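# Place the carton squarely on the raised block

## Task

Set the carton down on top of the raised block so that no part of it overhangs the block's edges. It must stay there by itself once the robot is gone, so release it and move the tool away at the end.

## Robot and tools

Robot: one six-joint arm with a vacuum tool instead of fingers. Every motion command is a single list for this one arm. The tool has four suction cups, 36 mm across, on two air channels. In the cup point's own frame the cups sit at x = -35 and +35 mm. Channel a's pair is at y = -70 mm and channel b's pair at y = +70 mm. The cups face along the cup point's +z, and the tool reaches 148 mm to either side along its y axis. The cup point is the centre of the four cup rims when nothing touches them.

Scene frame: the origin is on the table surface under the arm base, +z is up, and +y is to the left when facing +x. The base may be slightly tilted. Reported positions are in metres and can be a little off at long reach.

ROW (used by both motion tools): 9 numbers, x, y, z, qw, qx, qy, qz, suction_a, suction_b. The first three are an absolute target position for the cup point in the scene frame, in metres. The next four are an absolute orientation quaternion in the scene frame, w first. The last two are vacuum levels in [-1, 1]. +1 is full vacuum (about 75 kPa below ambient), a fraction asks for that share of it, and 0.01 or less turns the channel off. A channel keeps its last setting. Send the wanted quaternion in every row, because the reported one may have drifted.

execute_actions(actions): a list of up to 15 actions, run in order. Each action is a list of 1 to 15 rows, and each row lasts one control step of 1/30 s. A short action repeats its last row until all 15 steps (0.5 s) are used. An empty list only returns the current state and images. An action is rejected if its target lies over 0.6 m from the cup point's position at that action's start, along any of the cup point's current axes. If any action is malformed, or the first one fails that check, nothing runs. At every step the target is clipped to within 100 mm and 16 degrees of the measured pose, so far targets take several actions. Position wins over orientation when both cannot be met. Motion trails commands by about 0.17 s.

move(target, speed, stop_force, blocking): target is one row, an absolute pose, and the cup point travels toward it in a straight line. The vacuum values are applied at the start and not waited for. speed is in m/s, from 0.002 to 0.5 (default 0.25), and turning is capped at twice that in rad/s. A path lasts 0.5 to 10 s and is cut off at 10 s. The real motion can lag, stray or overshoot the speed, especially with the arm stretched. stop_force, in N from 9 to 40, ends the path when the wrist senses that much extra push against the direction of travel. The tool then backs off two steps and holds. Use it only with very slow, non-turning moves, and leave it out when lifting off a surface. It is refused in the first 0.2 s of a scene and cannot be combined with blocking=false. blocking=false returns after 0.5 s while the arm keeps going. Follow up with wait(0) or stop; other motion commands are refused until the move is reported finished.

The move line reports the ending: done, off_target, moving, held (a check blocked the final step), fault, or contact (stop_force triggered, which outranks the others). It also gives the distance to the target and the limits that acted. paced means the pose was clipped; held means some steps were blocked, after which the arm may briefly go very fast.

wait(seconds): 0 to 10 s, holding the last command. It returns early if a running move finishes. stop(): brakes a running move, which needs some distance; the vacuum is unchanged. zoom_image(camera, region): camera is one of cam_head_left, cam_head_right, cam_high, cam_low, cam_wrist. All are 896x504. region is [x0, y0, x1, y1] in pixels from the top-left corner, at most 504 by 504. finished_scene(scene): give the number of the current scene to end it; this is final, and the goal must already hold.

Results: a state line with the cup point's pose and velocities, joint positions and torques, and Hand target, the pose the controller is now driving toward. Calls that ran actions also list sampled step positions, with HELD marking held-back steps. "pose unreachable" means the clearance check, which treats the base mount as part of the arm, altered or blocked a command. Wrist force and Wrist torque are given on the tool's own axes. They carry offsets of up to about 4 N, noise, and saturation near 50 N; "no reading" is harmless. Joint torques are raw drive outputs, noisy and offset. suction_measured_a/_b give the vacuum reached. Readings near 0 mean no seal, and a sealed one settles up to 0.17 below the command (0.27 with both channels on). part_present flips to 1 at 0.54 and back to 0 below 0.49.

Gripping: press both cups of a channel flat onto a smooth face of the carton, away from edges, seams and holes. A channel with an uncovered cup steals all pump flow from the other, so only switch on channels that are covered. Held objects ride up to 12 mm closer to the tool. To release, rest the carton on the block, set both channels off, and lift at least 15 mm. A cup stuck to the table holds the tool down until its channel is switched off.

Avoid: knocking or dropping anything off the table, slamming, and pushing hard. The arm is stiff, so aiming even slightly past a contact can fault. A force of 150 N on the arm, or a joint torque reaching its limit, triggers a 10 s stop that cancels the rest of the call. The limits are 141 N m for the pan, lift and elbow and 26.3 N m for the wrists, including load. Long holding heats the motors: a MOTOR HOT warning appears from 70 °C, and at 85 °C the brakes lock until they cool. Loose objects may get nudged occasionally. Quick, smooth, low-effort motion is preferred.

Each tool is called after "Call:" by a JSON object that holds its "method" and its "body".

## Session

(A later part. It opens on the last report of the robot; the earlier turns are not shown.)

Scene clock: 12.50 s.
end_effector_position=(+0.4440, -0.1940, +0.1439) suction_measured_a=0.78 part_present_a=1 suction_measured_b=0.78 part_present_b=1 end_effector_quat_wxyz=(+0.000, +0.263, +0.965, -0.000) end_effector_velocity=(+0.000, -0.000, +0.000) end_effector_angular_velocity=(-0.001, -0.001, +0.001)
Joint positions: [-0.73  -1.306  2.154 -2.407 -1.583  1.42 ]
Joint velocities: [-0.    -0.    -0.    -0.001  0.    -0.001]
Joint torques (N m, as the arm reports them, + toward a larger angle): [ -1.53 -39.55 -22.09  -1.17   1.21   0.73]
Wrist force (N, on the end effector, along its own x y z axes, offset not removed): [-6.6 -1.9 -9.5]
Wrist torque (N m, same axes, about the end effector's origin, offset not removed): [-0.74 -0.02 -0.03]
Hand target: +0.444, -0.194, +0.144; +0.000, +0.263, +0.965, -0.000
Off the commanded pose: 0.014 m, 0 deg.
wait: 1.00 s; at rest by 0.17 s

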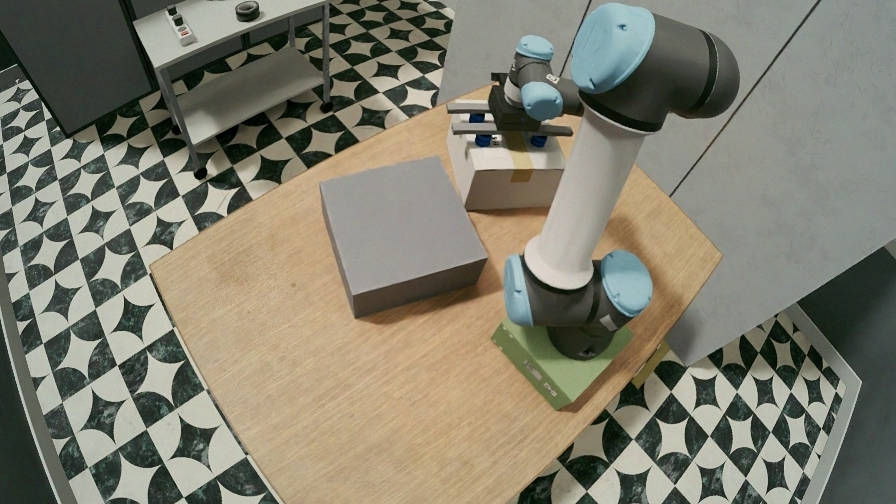

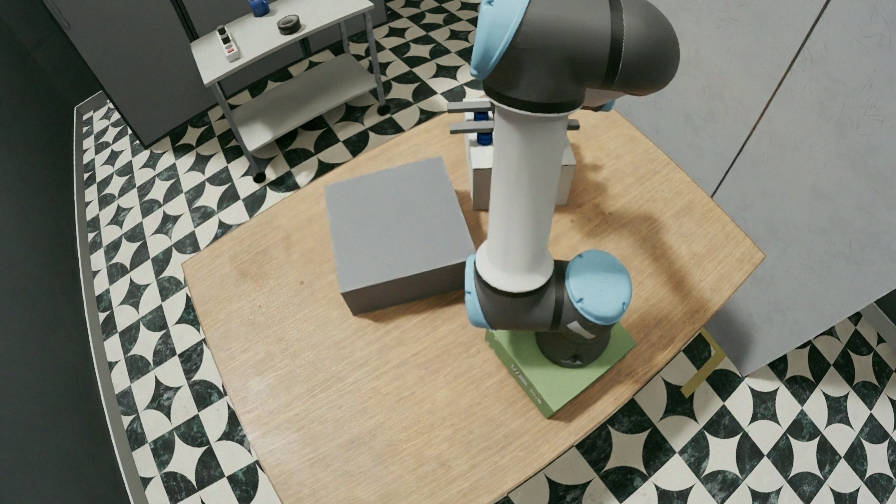

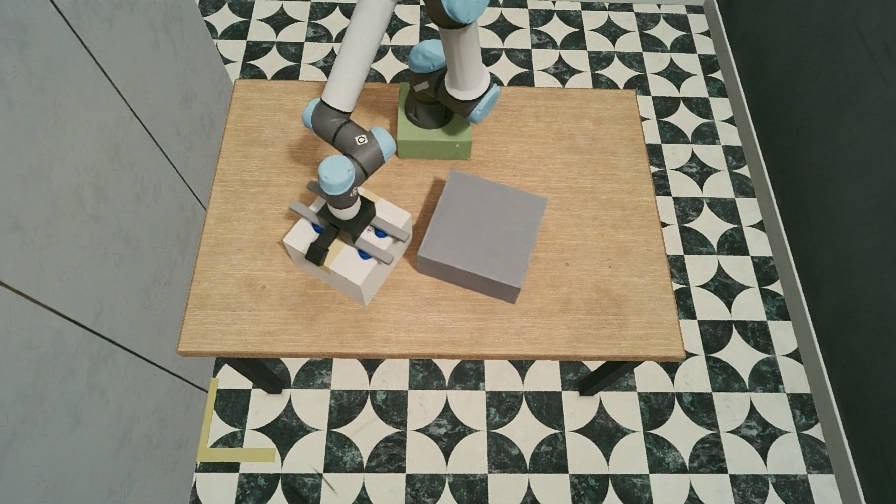

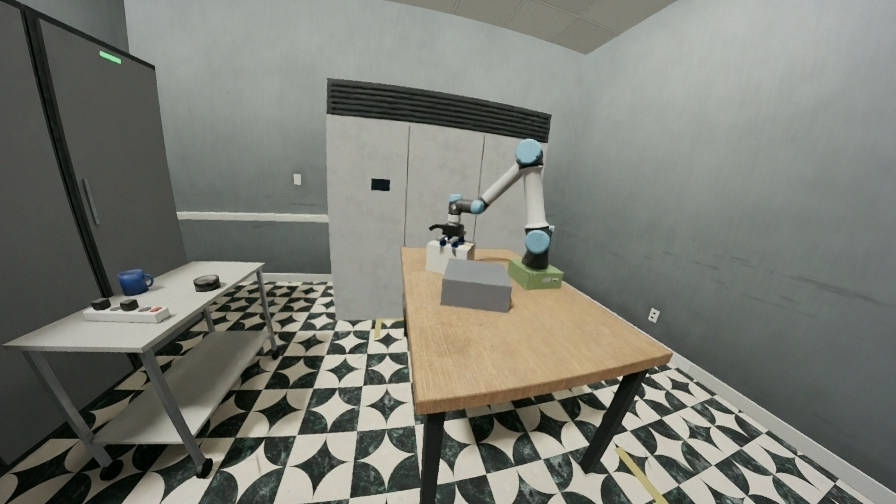

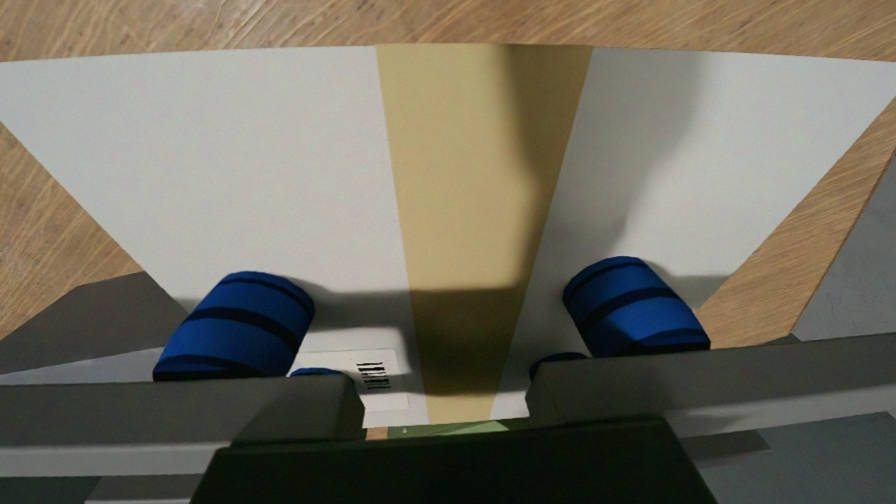

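Call:
{"method": "move", "body": {"target": [0.444,-0.194,0.30,0,0.263,0.9648,0,1,1], "speed": 0.12}}

Call:
{"method": "move", "body": {"target": [0.405,0.165,0.30,0,0.165,0.9863,0,1,1], "speed": 0.15}}

Call:
{"method": "zoom_image", "body": {"camera": "cam_high", "region": [390,120,590,320]}}

Call:
{"method": "zoom_image", "body": {"camera": "cam_head_left", "region": [290,80,530,330]}}

Call:
{"method": "zoom_image", "body": {"camera": "cam_low", "region": [410,200,550,320]}}

Scene clock: 15.63 s.
end_effector_position=(+0.4440, -0.1940, +0.3000) suction_measured_a=0.78 part_present_a=1 suction_measured_b=0.78 part_present_b=1 end_effector_quat_wxyz=(+0.000, +0.263, +0.965, +0.000) end_effector_velocity=(+0.000, -0.000, +0.003) end_effector_angular_velocity=(-0.001, -0.001, -0.002)
Joint positions: [-0.726 -1.543  1.943 -1.959 -1.583  1.424]
Joint velocities: [ 0.    -0.002 -0.005  0.005  0.     0.002]
Joint torques (N m, as the arm reports them, + toward a larger angle): [ 13.45 -48.56 -43.24  -3.76   1.51   1.7 ]
Wrist force (N, on the end effector, along its own x y z axes, offset not removed): [-3.7 0.0 22.3]
Wrist torque (N m, same axes, about the end effector's origin, offset not removed): [-0.30 0.09 -0.09]
Hand target: +0.444, -0.194, +0.300; +0.000, +0.263, +0.965, -0.000
Off the commanded pose: 0.000 m, 0 deg.
move: done

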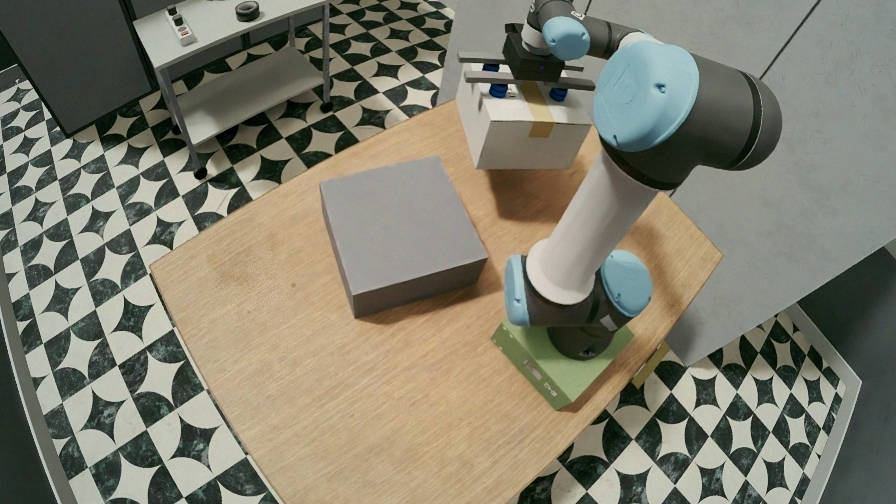

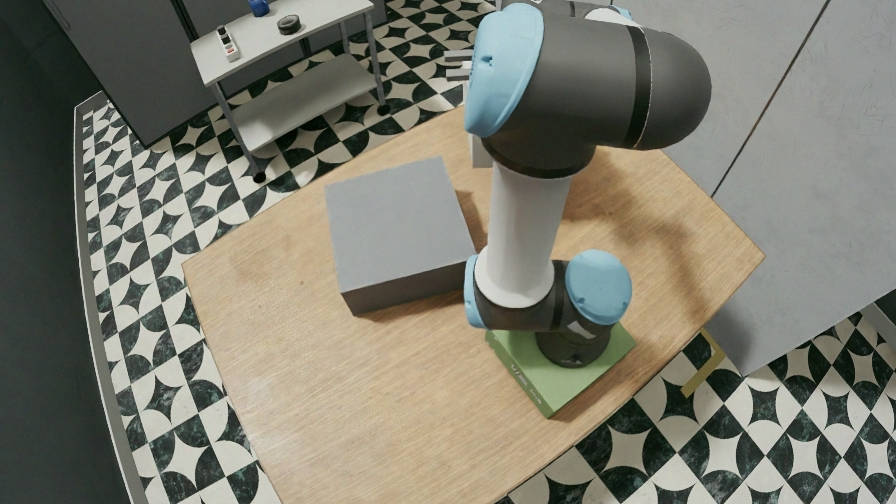

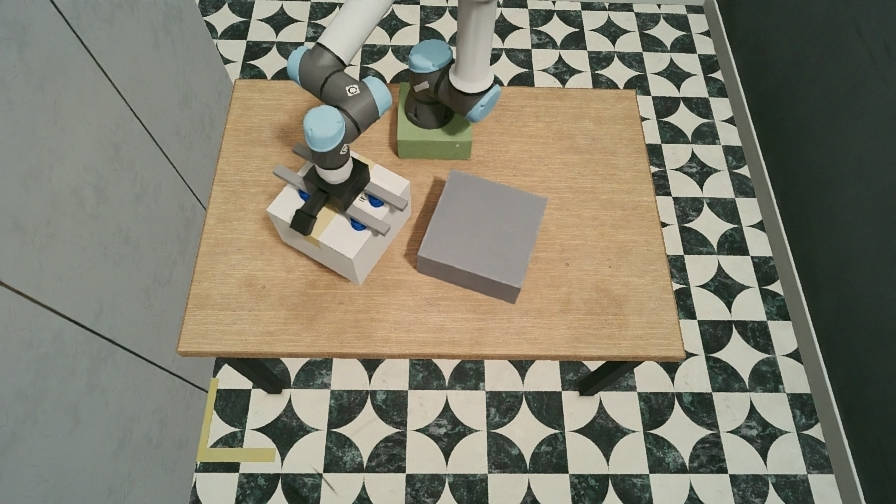

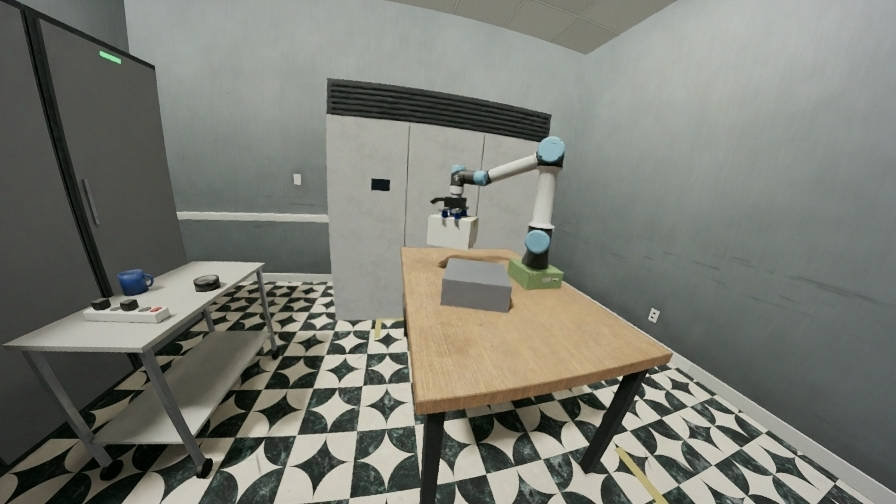

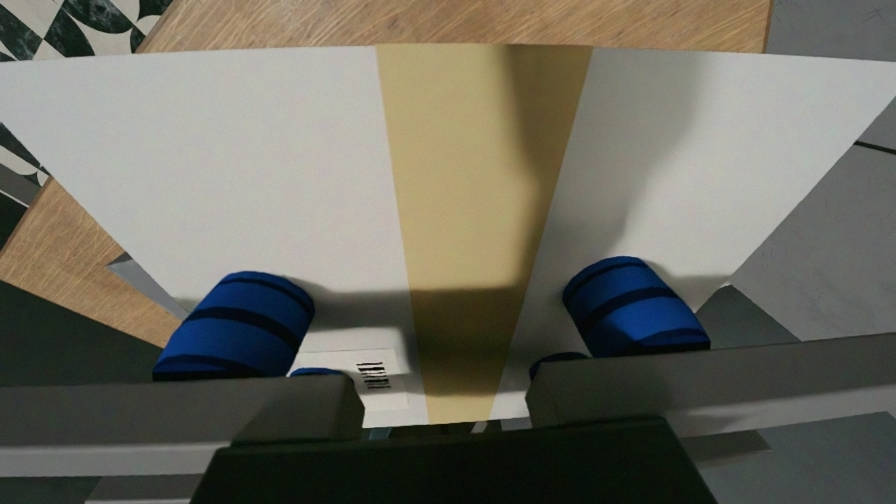

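Scene clock: 18.57 s.
end_effector_position=(+0.4051, +0.1652, +0.3001) suction_measured_a=0.78 part_present_a=1 suction_measured_b=0.78 part_present_b=1 end_effector_quat_wxyz=(-0.000, +0.165, +0.986, -0.000) end_effector_velocity=(-0.000, +0.002, +0.001) end_effector_angular_velocity=(-0.001, -0.001, -0.000)
Joint positions: [ 0.031 -1.659  2.053 -1.947 -1.571  1.98 ]
Joint velocities: [ 0.004 -0.    -0.002  0.001 -0.001  0.004]
Joint torques (N m, as the arm reports them, + toward a larger angle): [ 13.6  -19.32 -45.74  -7.98  -2.63   1.72]
Wrist force (N, on the end effector, along its own x y z axes, offset not removed): [-4.3 1.2 23.2]
Wrist torque (N m, same axes, about the end effector's origin, offset not removed): [-0.14 0.13 -0.08]
Hand target: +0.405, +0.165, +0.300; -0.000, +0.165, +0.986, -0.000
Off the commanded pose: 0.000 m, 0 deg.
move: done

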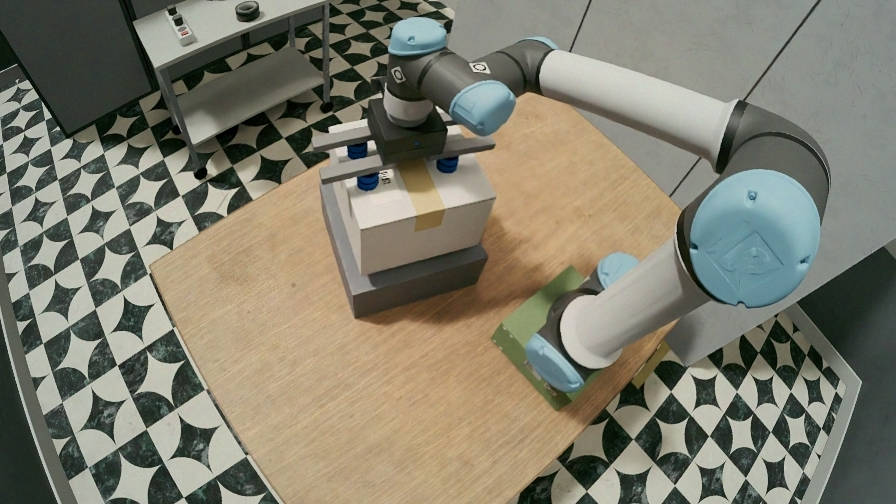

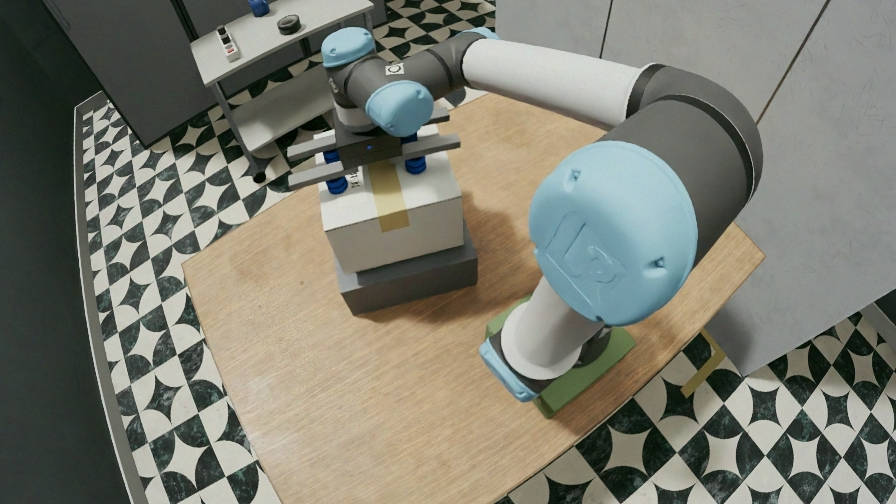

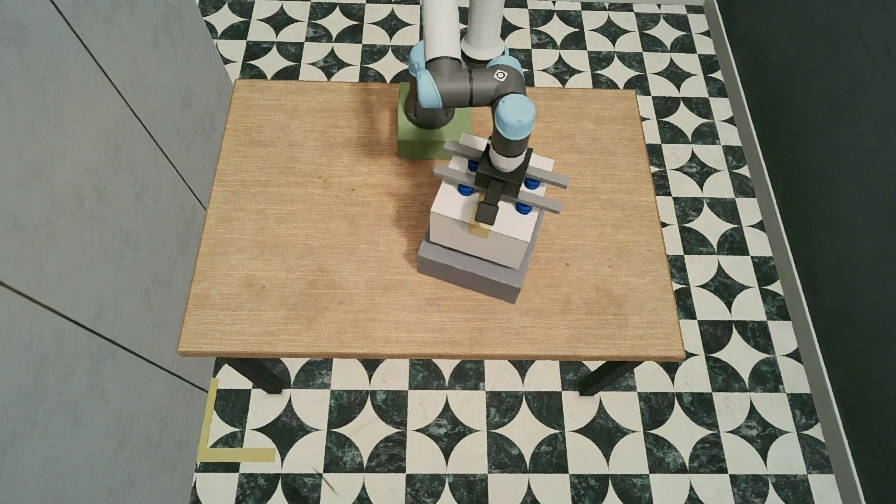

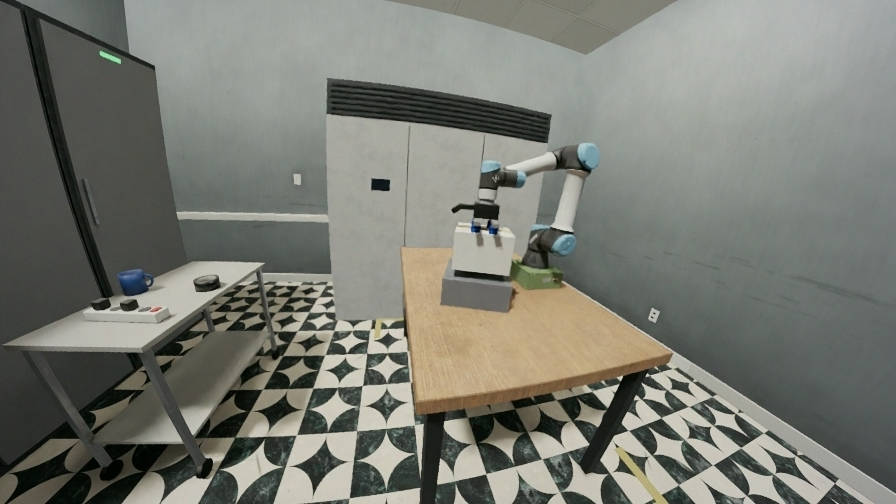

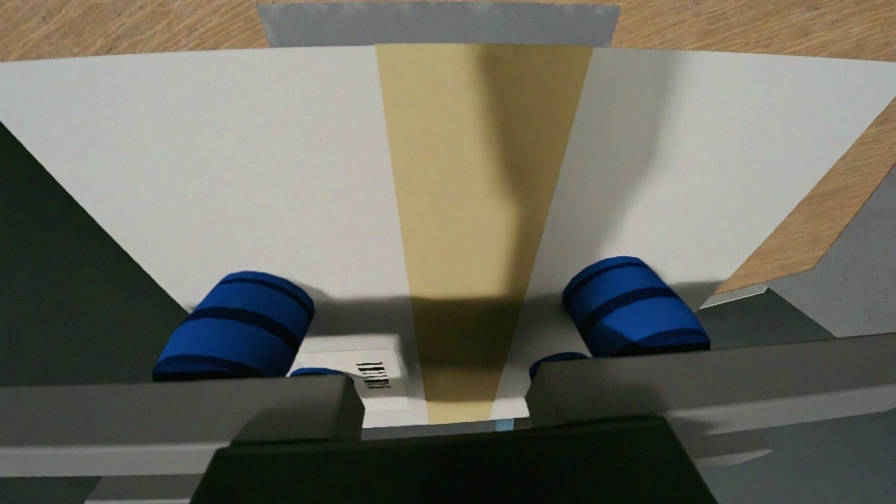

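Region (390, 120, 590, 320) of cam_high's 896x504 image, scaled by 2.520, with more detail than that image has.

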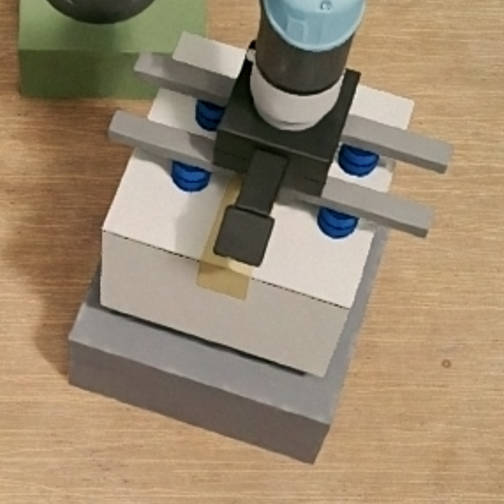

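Region (290, 80, 530, 330) of cam_head_left's 896x504 image, scaled by 2.016, with more detail than that image has; it fills the left 484 columns of this view, and the rest is white.

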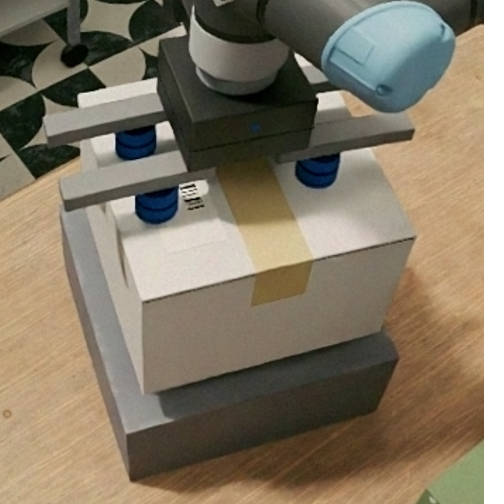

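Region (410, 200, 550, 320) of cam_low's 896x504 image, scaled by 3.600, with more detail than that image has; it fills the top 432 rows of this view, and the rest is white.

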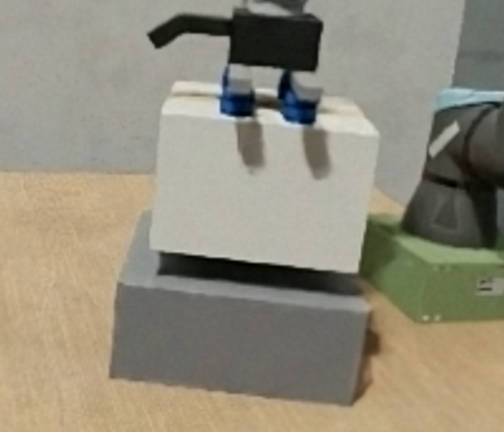

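Call:
{"method": "move", "body": {"target": [0.405,0.169,0.275,0,0.165,0.9863,0,1,1], "speed": 0.03, "stop_force": 12}}

Call:
{"method": "move", "body": {"target": [0.405,0.169,0.235,0,0.165,0.9863,0,1,1], "speed": 0.008, "stop_force": 10}}

Call:
{"method": "zoom_image", "body": {"camera": "cam_high", "region": [390,120,590,320]}}

Call:
{"method": "zoom_image", "body": {"camera": "cam_head_left", "region": [290,80,530,330]}}

Call:
{"method": "zoom_image", "body": {"camera": "cam_low", "region": [410,200,550,320]}}

Scene clock: 20.90 s.
end_effector_position=(+0.4050, +0.1690, +0.2751) suction_measured_a=0.78 part_present_a=1 suction_measured_b=0.78 part_present_b=1 end_effector_quat_wxyz=(-0.000, +0.165, +0.986, -0.000) end_effector_velocity=(+0.000, +0.000, -0.001) end_effector_angular_velocity=(+0.000, -0.001, +0.000)
Joint positions: [ 0.04  -1.629  2.096 -2.021 -1.571  1.989]
Joint velocities: [ 0.001  0.002  0.002 -0.006  0.     0.001]
Joint torques (N m, as the arm reports them, + toward a larger angle): [ 13.11 -19.68 -31.75  -7.74   2.59   1.77]
Wrist force (N, on the end effector, along its own x y z axes, offset not removed): [-0.1 0.8 21.5]
Wrist torque (N m, same axes, about the end effector's origin, offset not removed): [-0.05 -0.40 0.09]
Hand target: +0.405, +0.169, +0.275; -0.000, +0.165, +0.986, -0.000
Off the commanded pose: 0.000 m, 0 deg.
move: done

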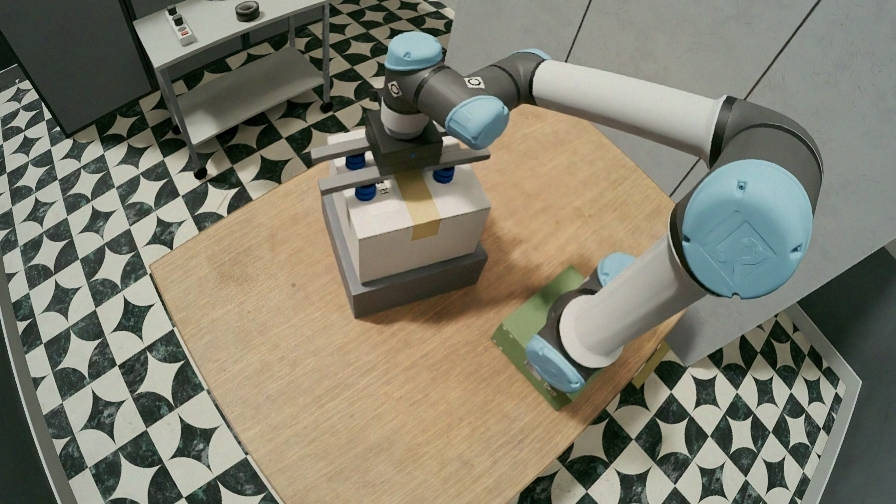

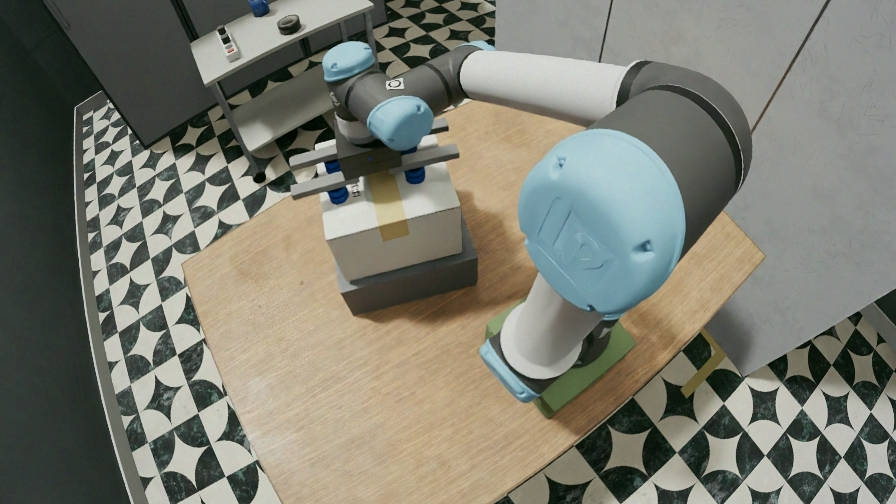

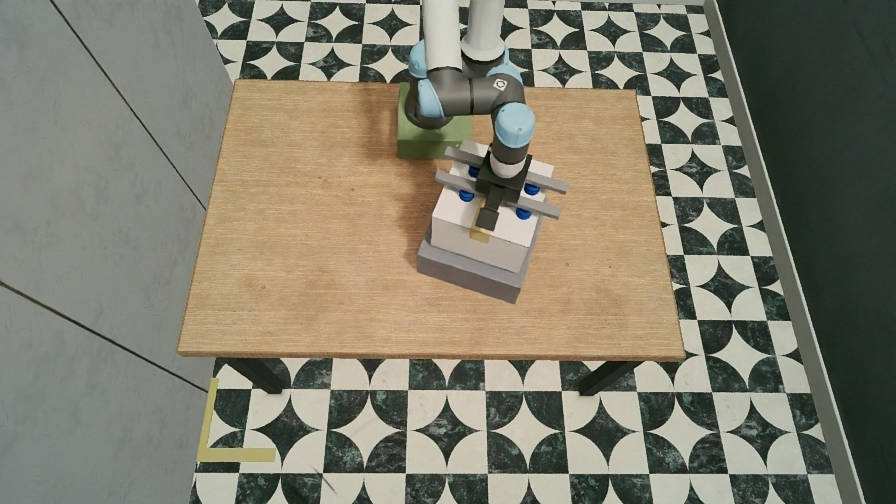

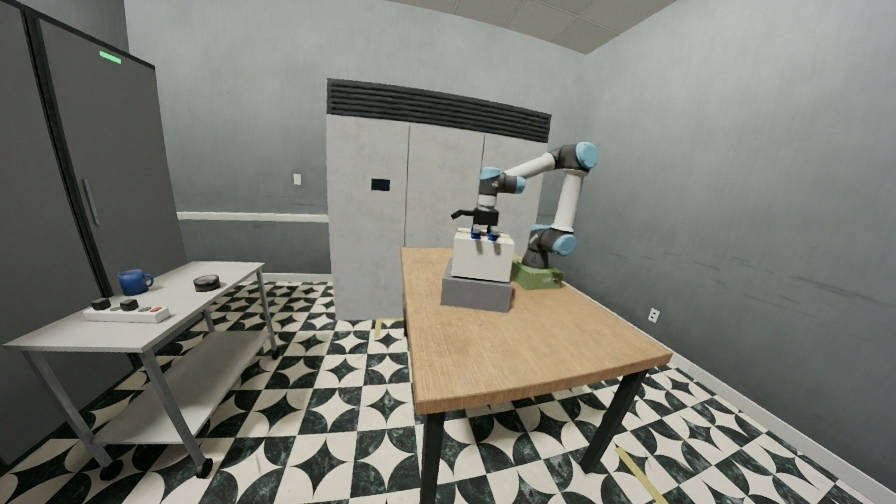

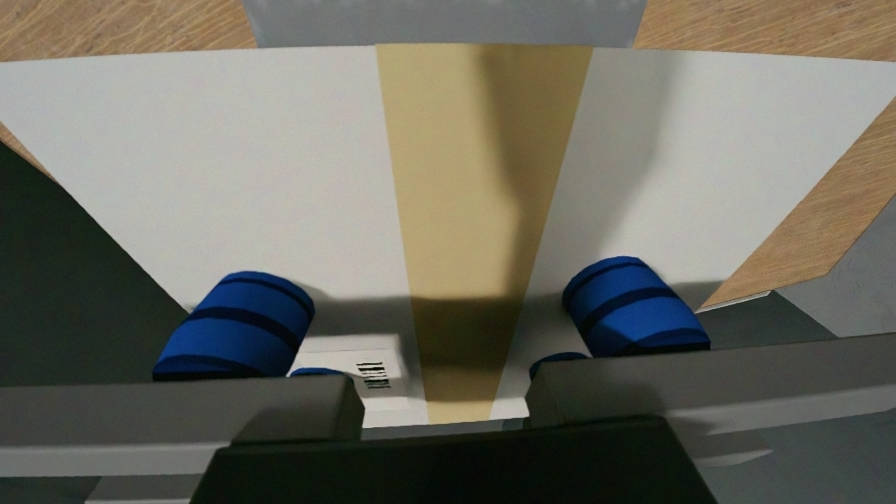

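Scene clock: 22.63 s.
end_effector_position=(+0.4050, +0.1690, +0.2641) suction_measured_a=0.78 part_present_a=1 suction_measured_b=0.78 part_present_b=1 end_effector_quat_wxyz=(-0.000, +0.165, +0.986, -0.000) end_effector_velocity=(-0.001, +0.000, +0.002) end_effector_angular_velocity=(-0.000, +0.003, +0.001)
Joint positions: [ 0.04  -1.615  2.115 -2.053 -1.571  1.989]
Joint velocities: [ 0.001 -0.002 -0.004  0.009  0.    -0.   ]
Joint torques (N m, as the arm reports them, + toward a larger angle): [  8.09 -33.44 -33.64  -1.13   2.41   0.72]
Wrist force (N, on the end effector, along its own x y z axes, offset not removed): [-0.3 -4.0 0.6]
Wrist torque (N m, same axes, about the end effector's origin, offset not removed): [-1.36 -0.03 0.19]
Hand target: +0.405, +0.169, +0.264; -0.000, +0.165, +0.986, -0.000
Off the commanded pose: 0.029 m, 0 deg.
move: contact

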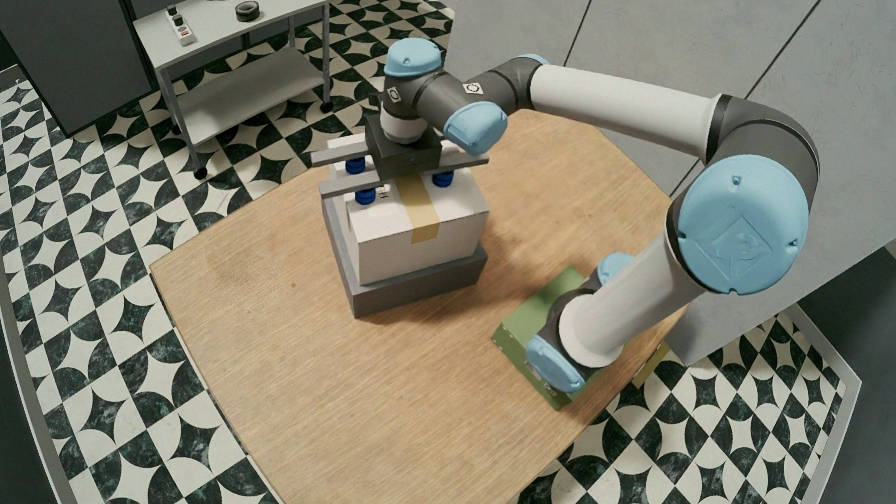

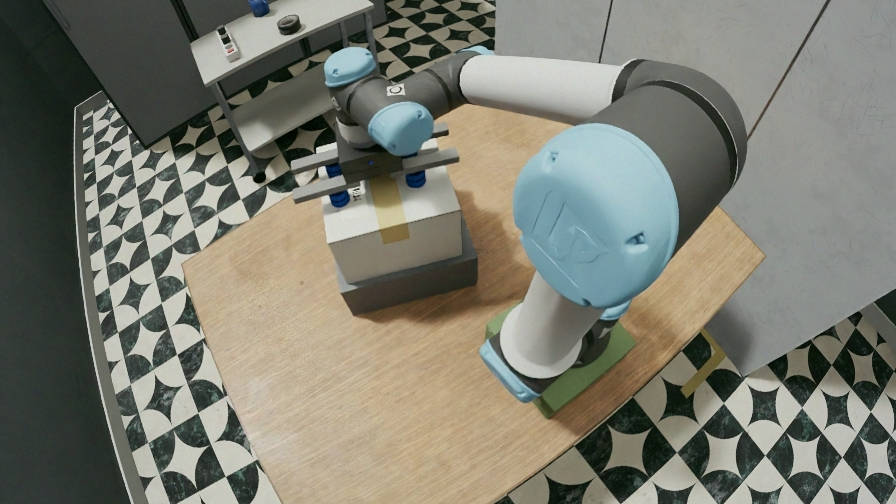

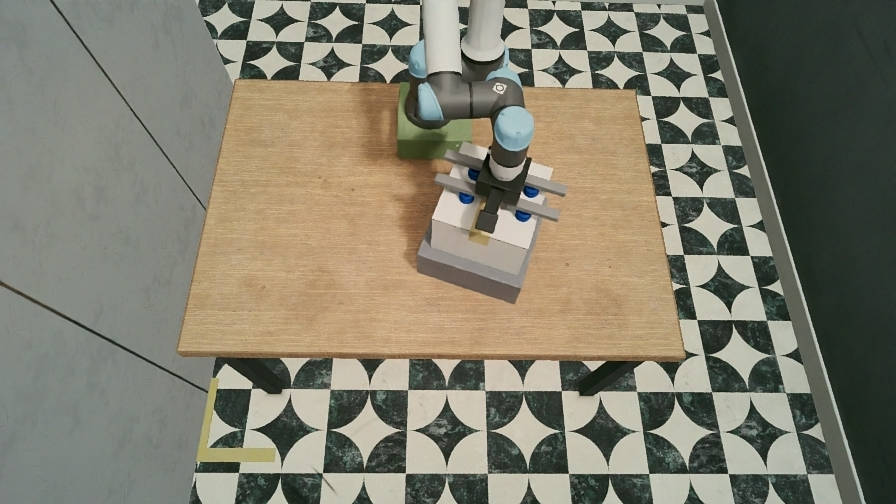

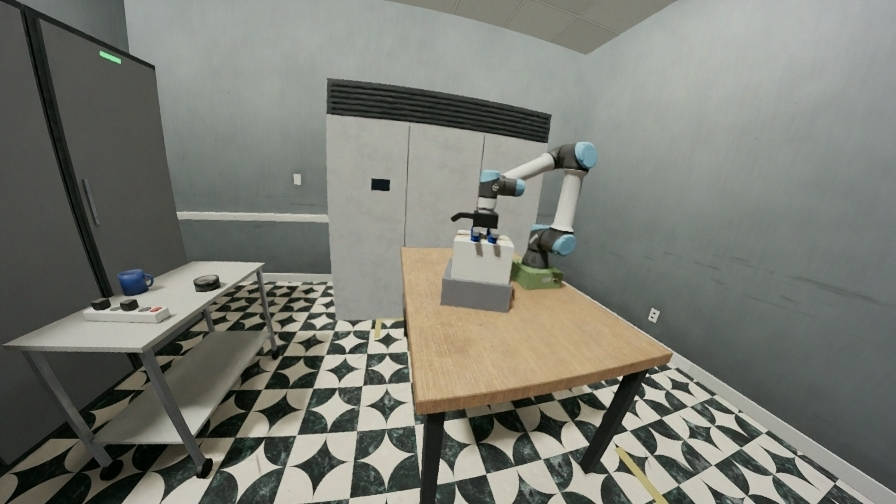

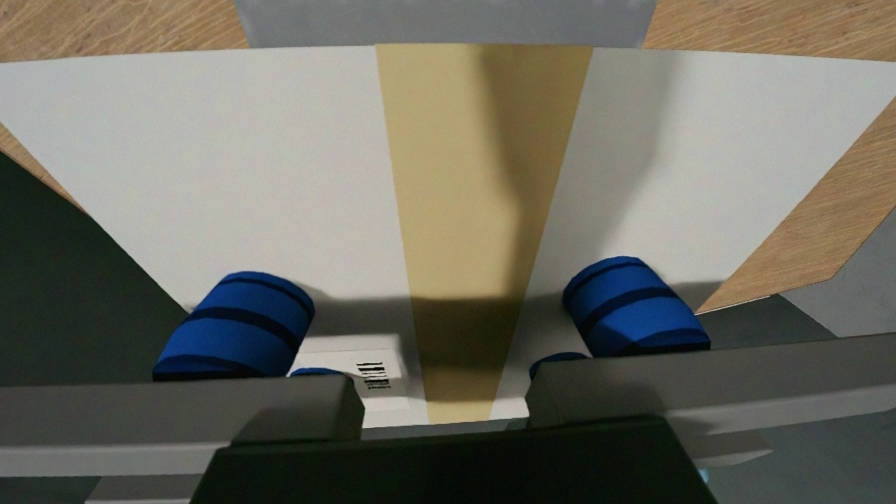

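Region (390, 120, 590, 320) of cam_high's 896x504 image, scaled by 2.520, with more detail than that image has.

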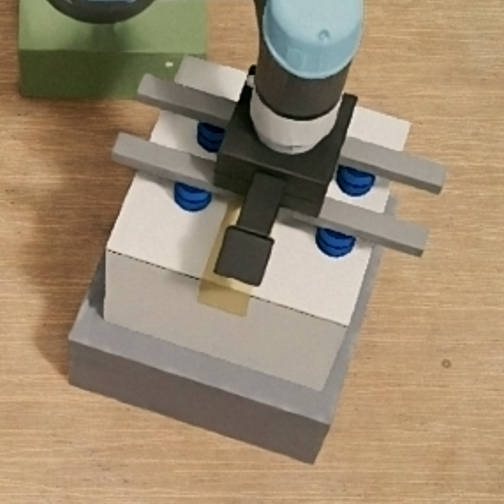

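Region (290, 80, 530, 330) of cam_head_left's 896x504 image, scaled by 2.016, with more detail than that image has; it fills the left 484 columns of this view, and the rest is white.

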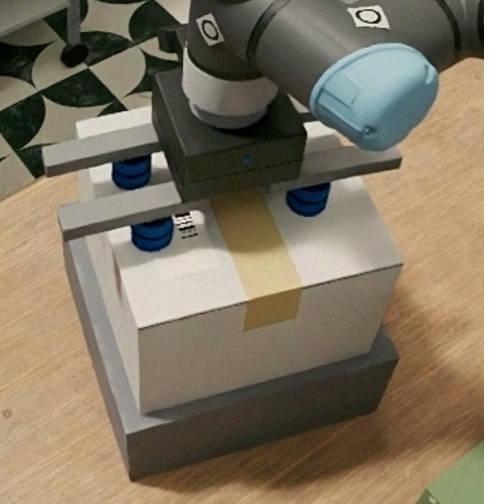

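Region (410, 200, 550, 320) of cam_low's 896x504 image, scaled by 3.600, with more detail than that image has; it fills the top 432 rows of this view, and the rest is white.

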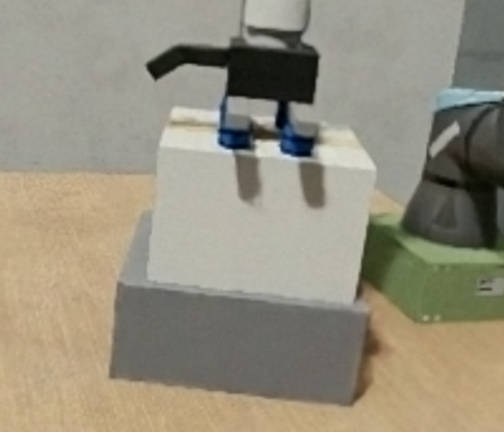

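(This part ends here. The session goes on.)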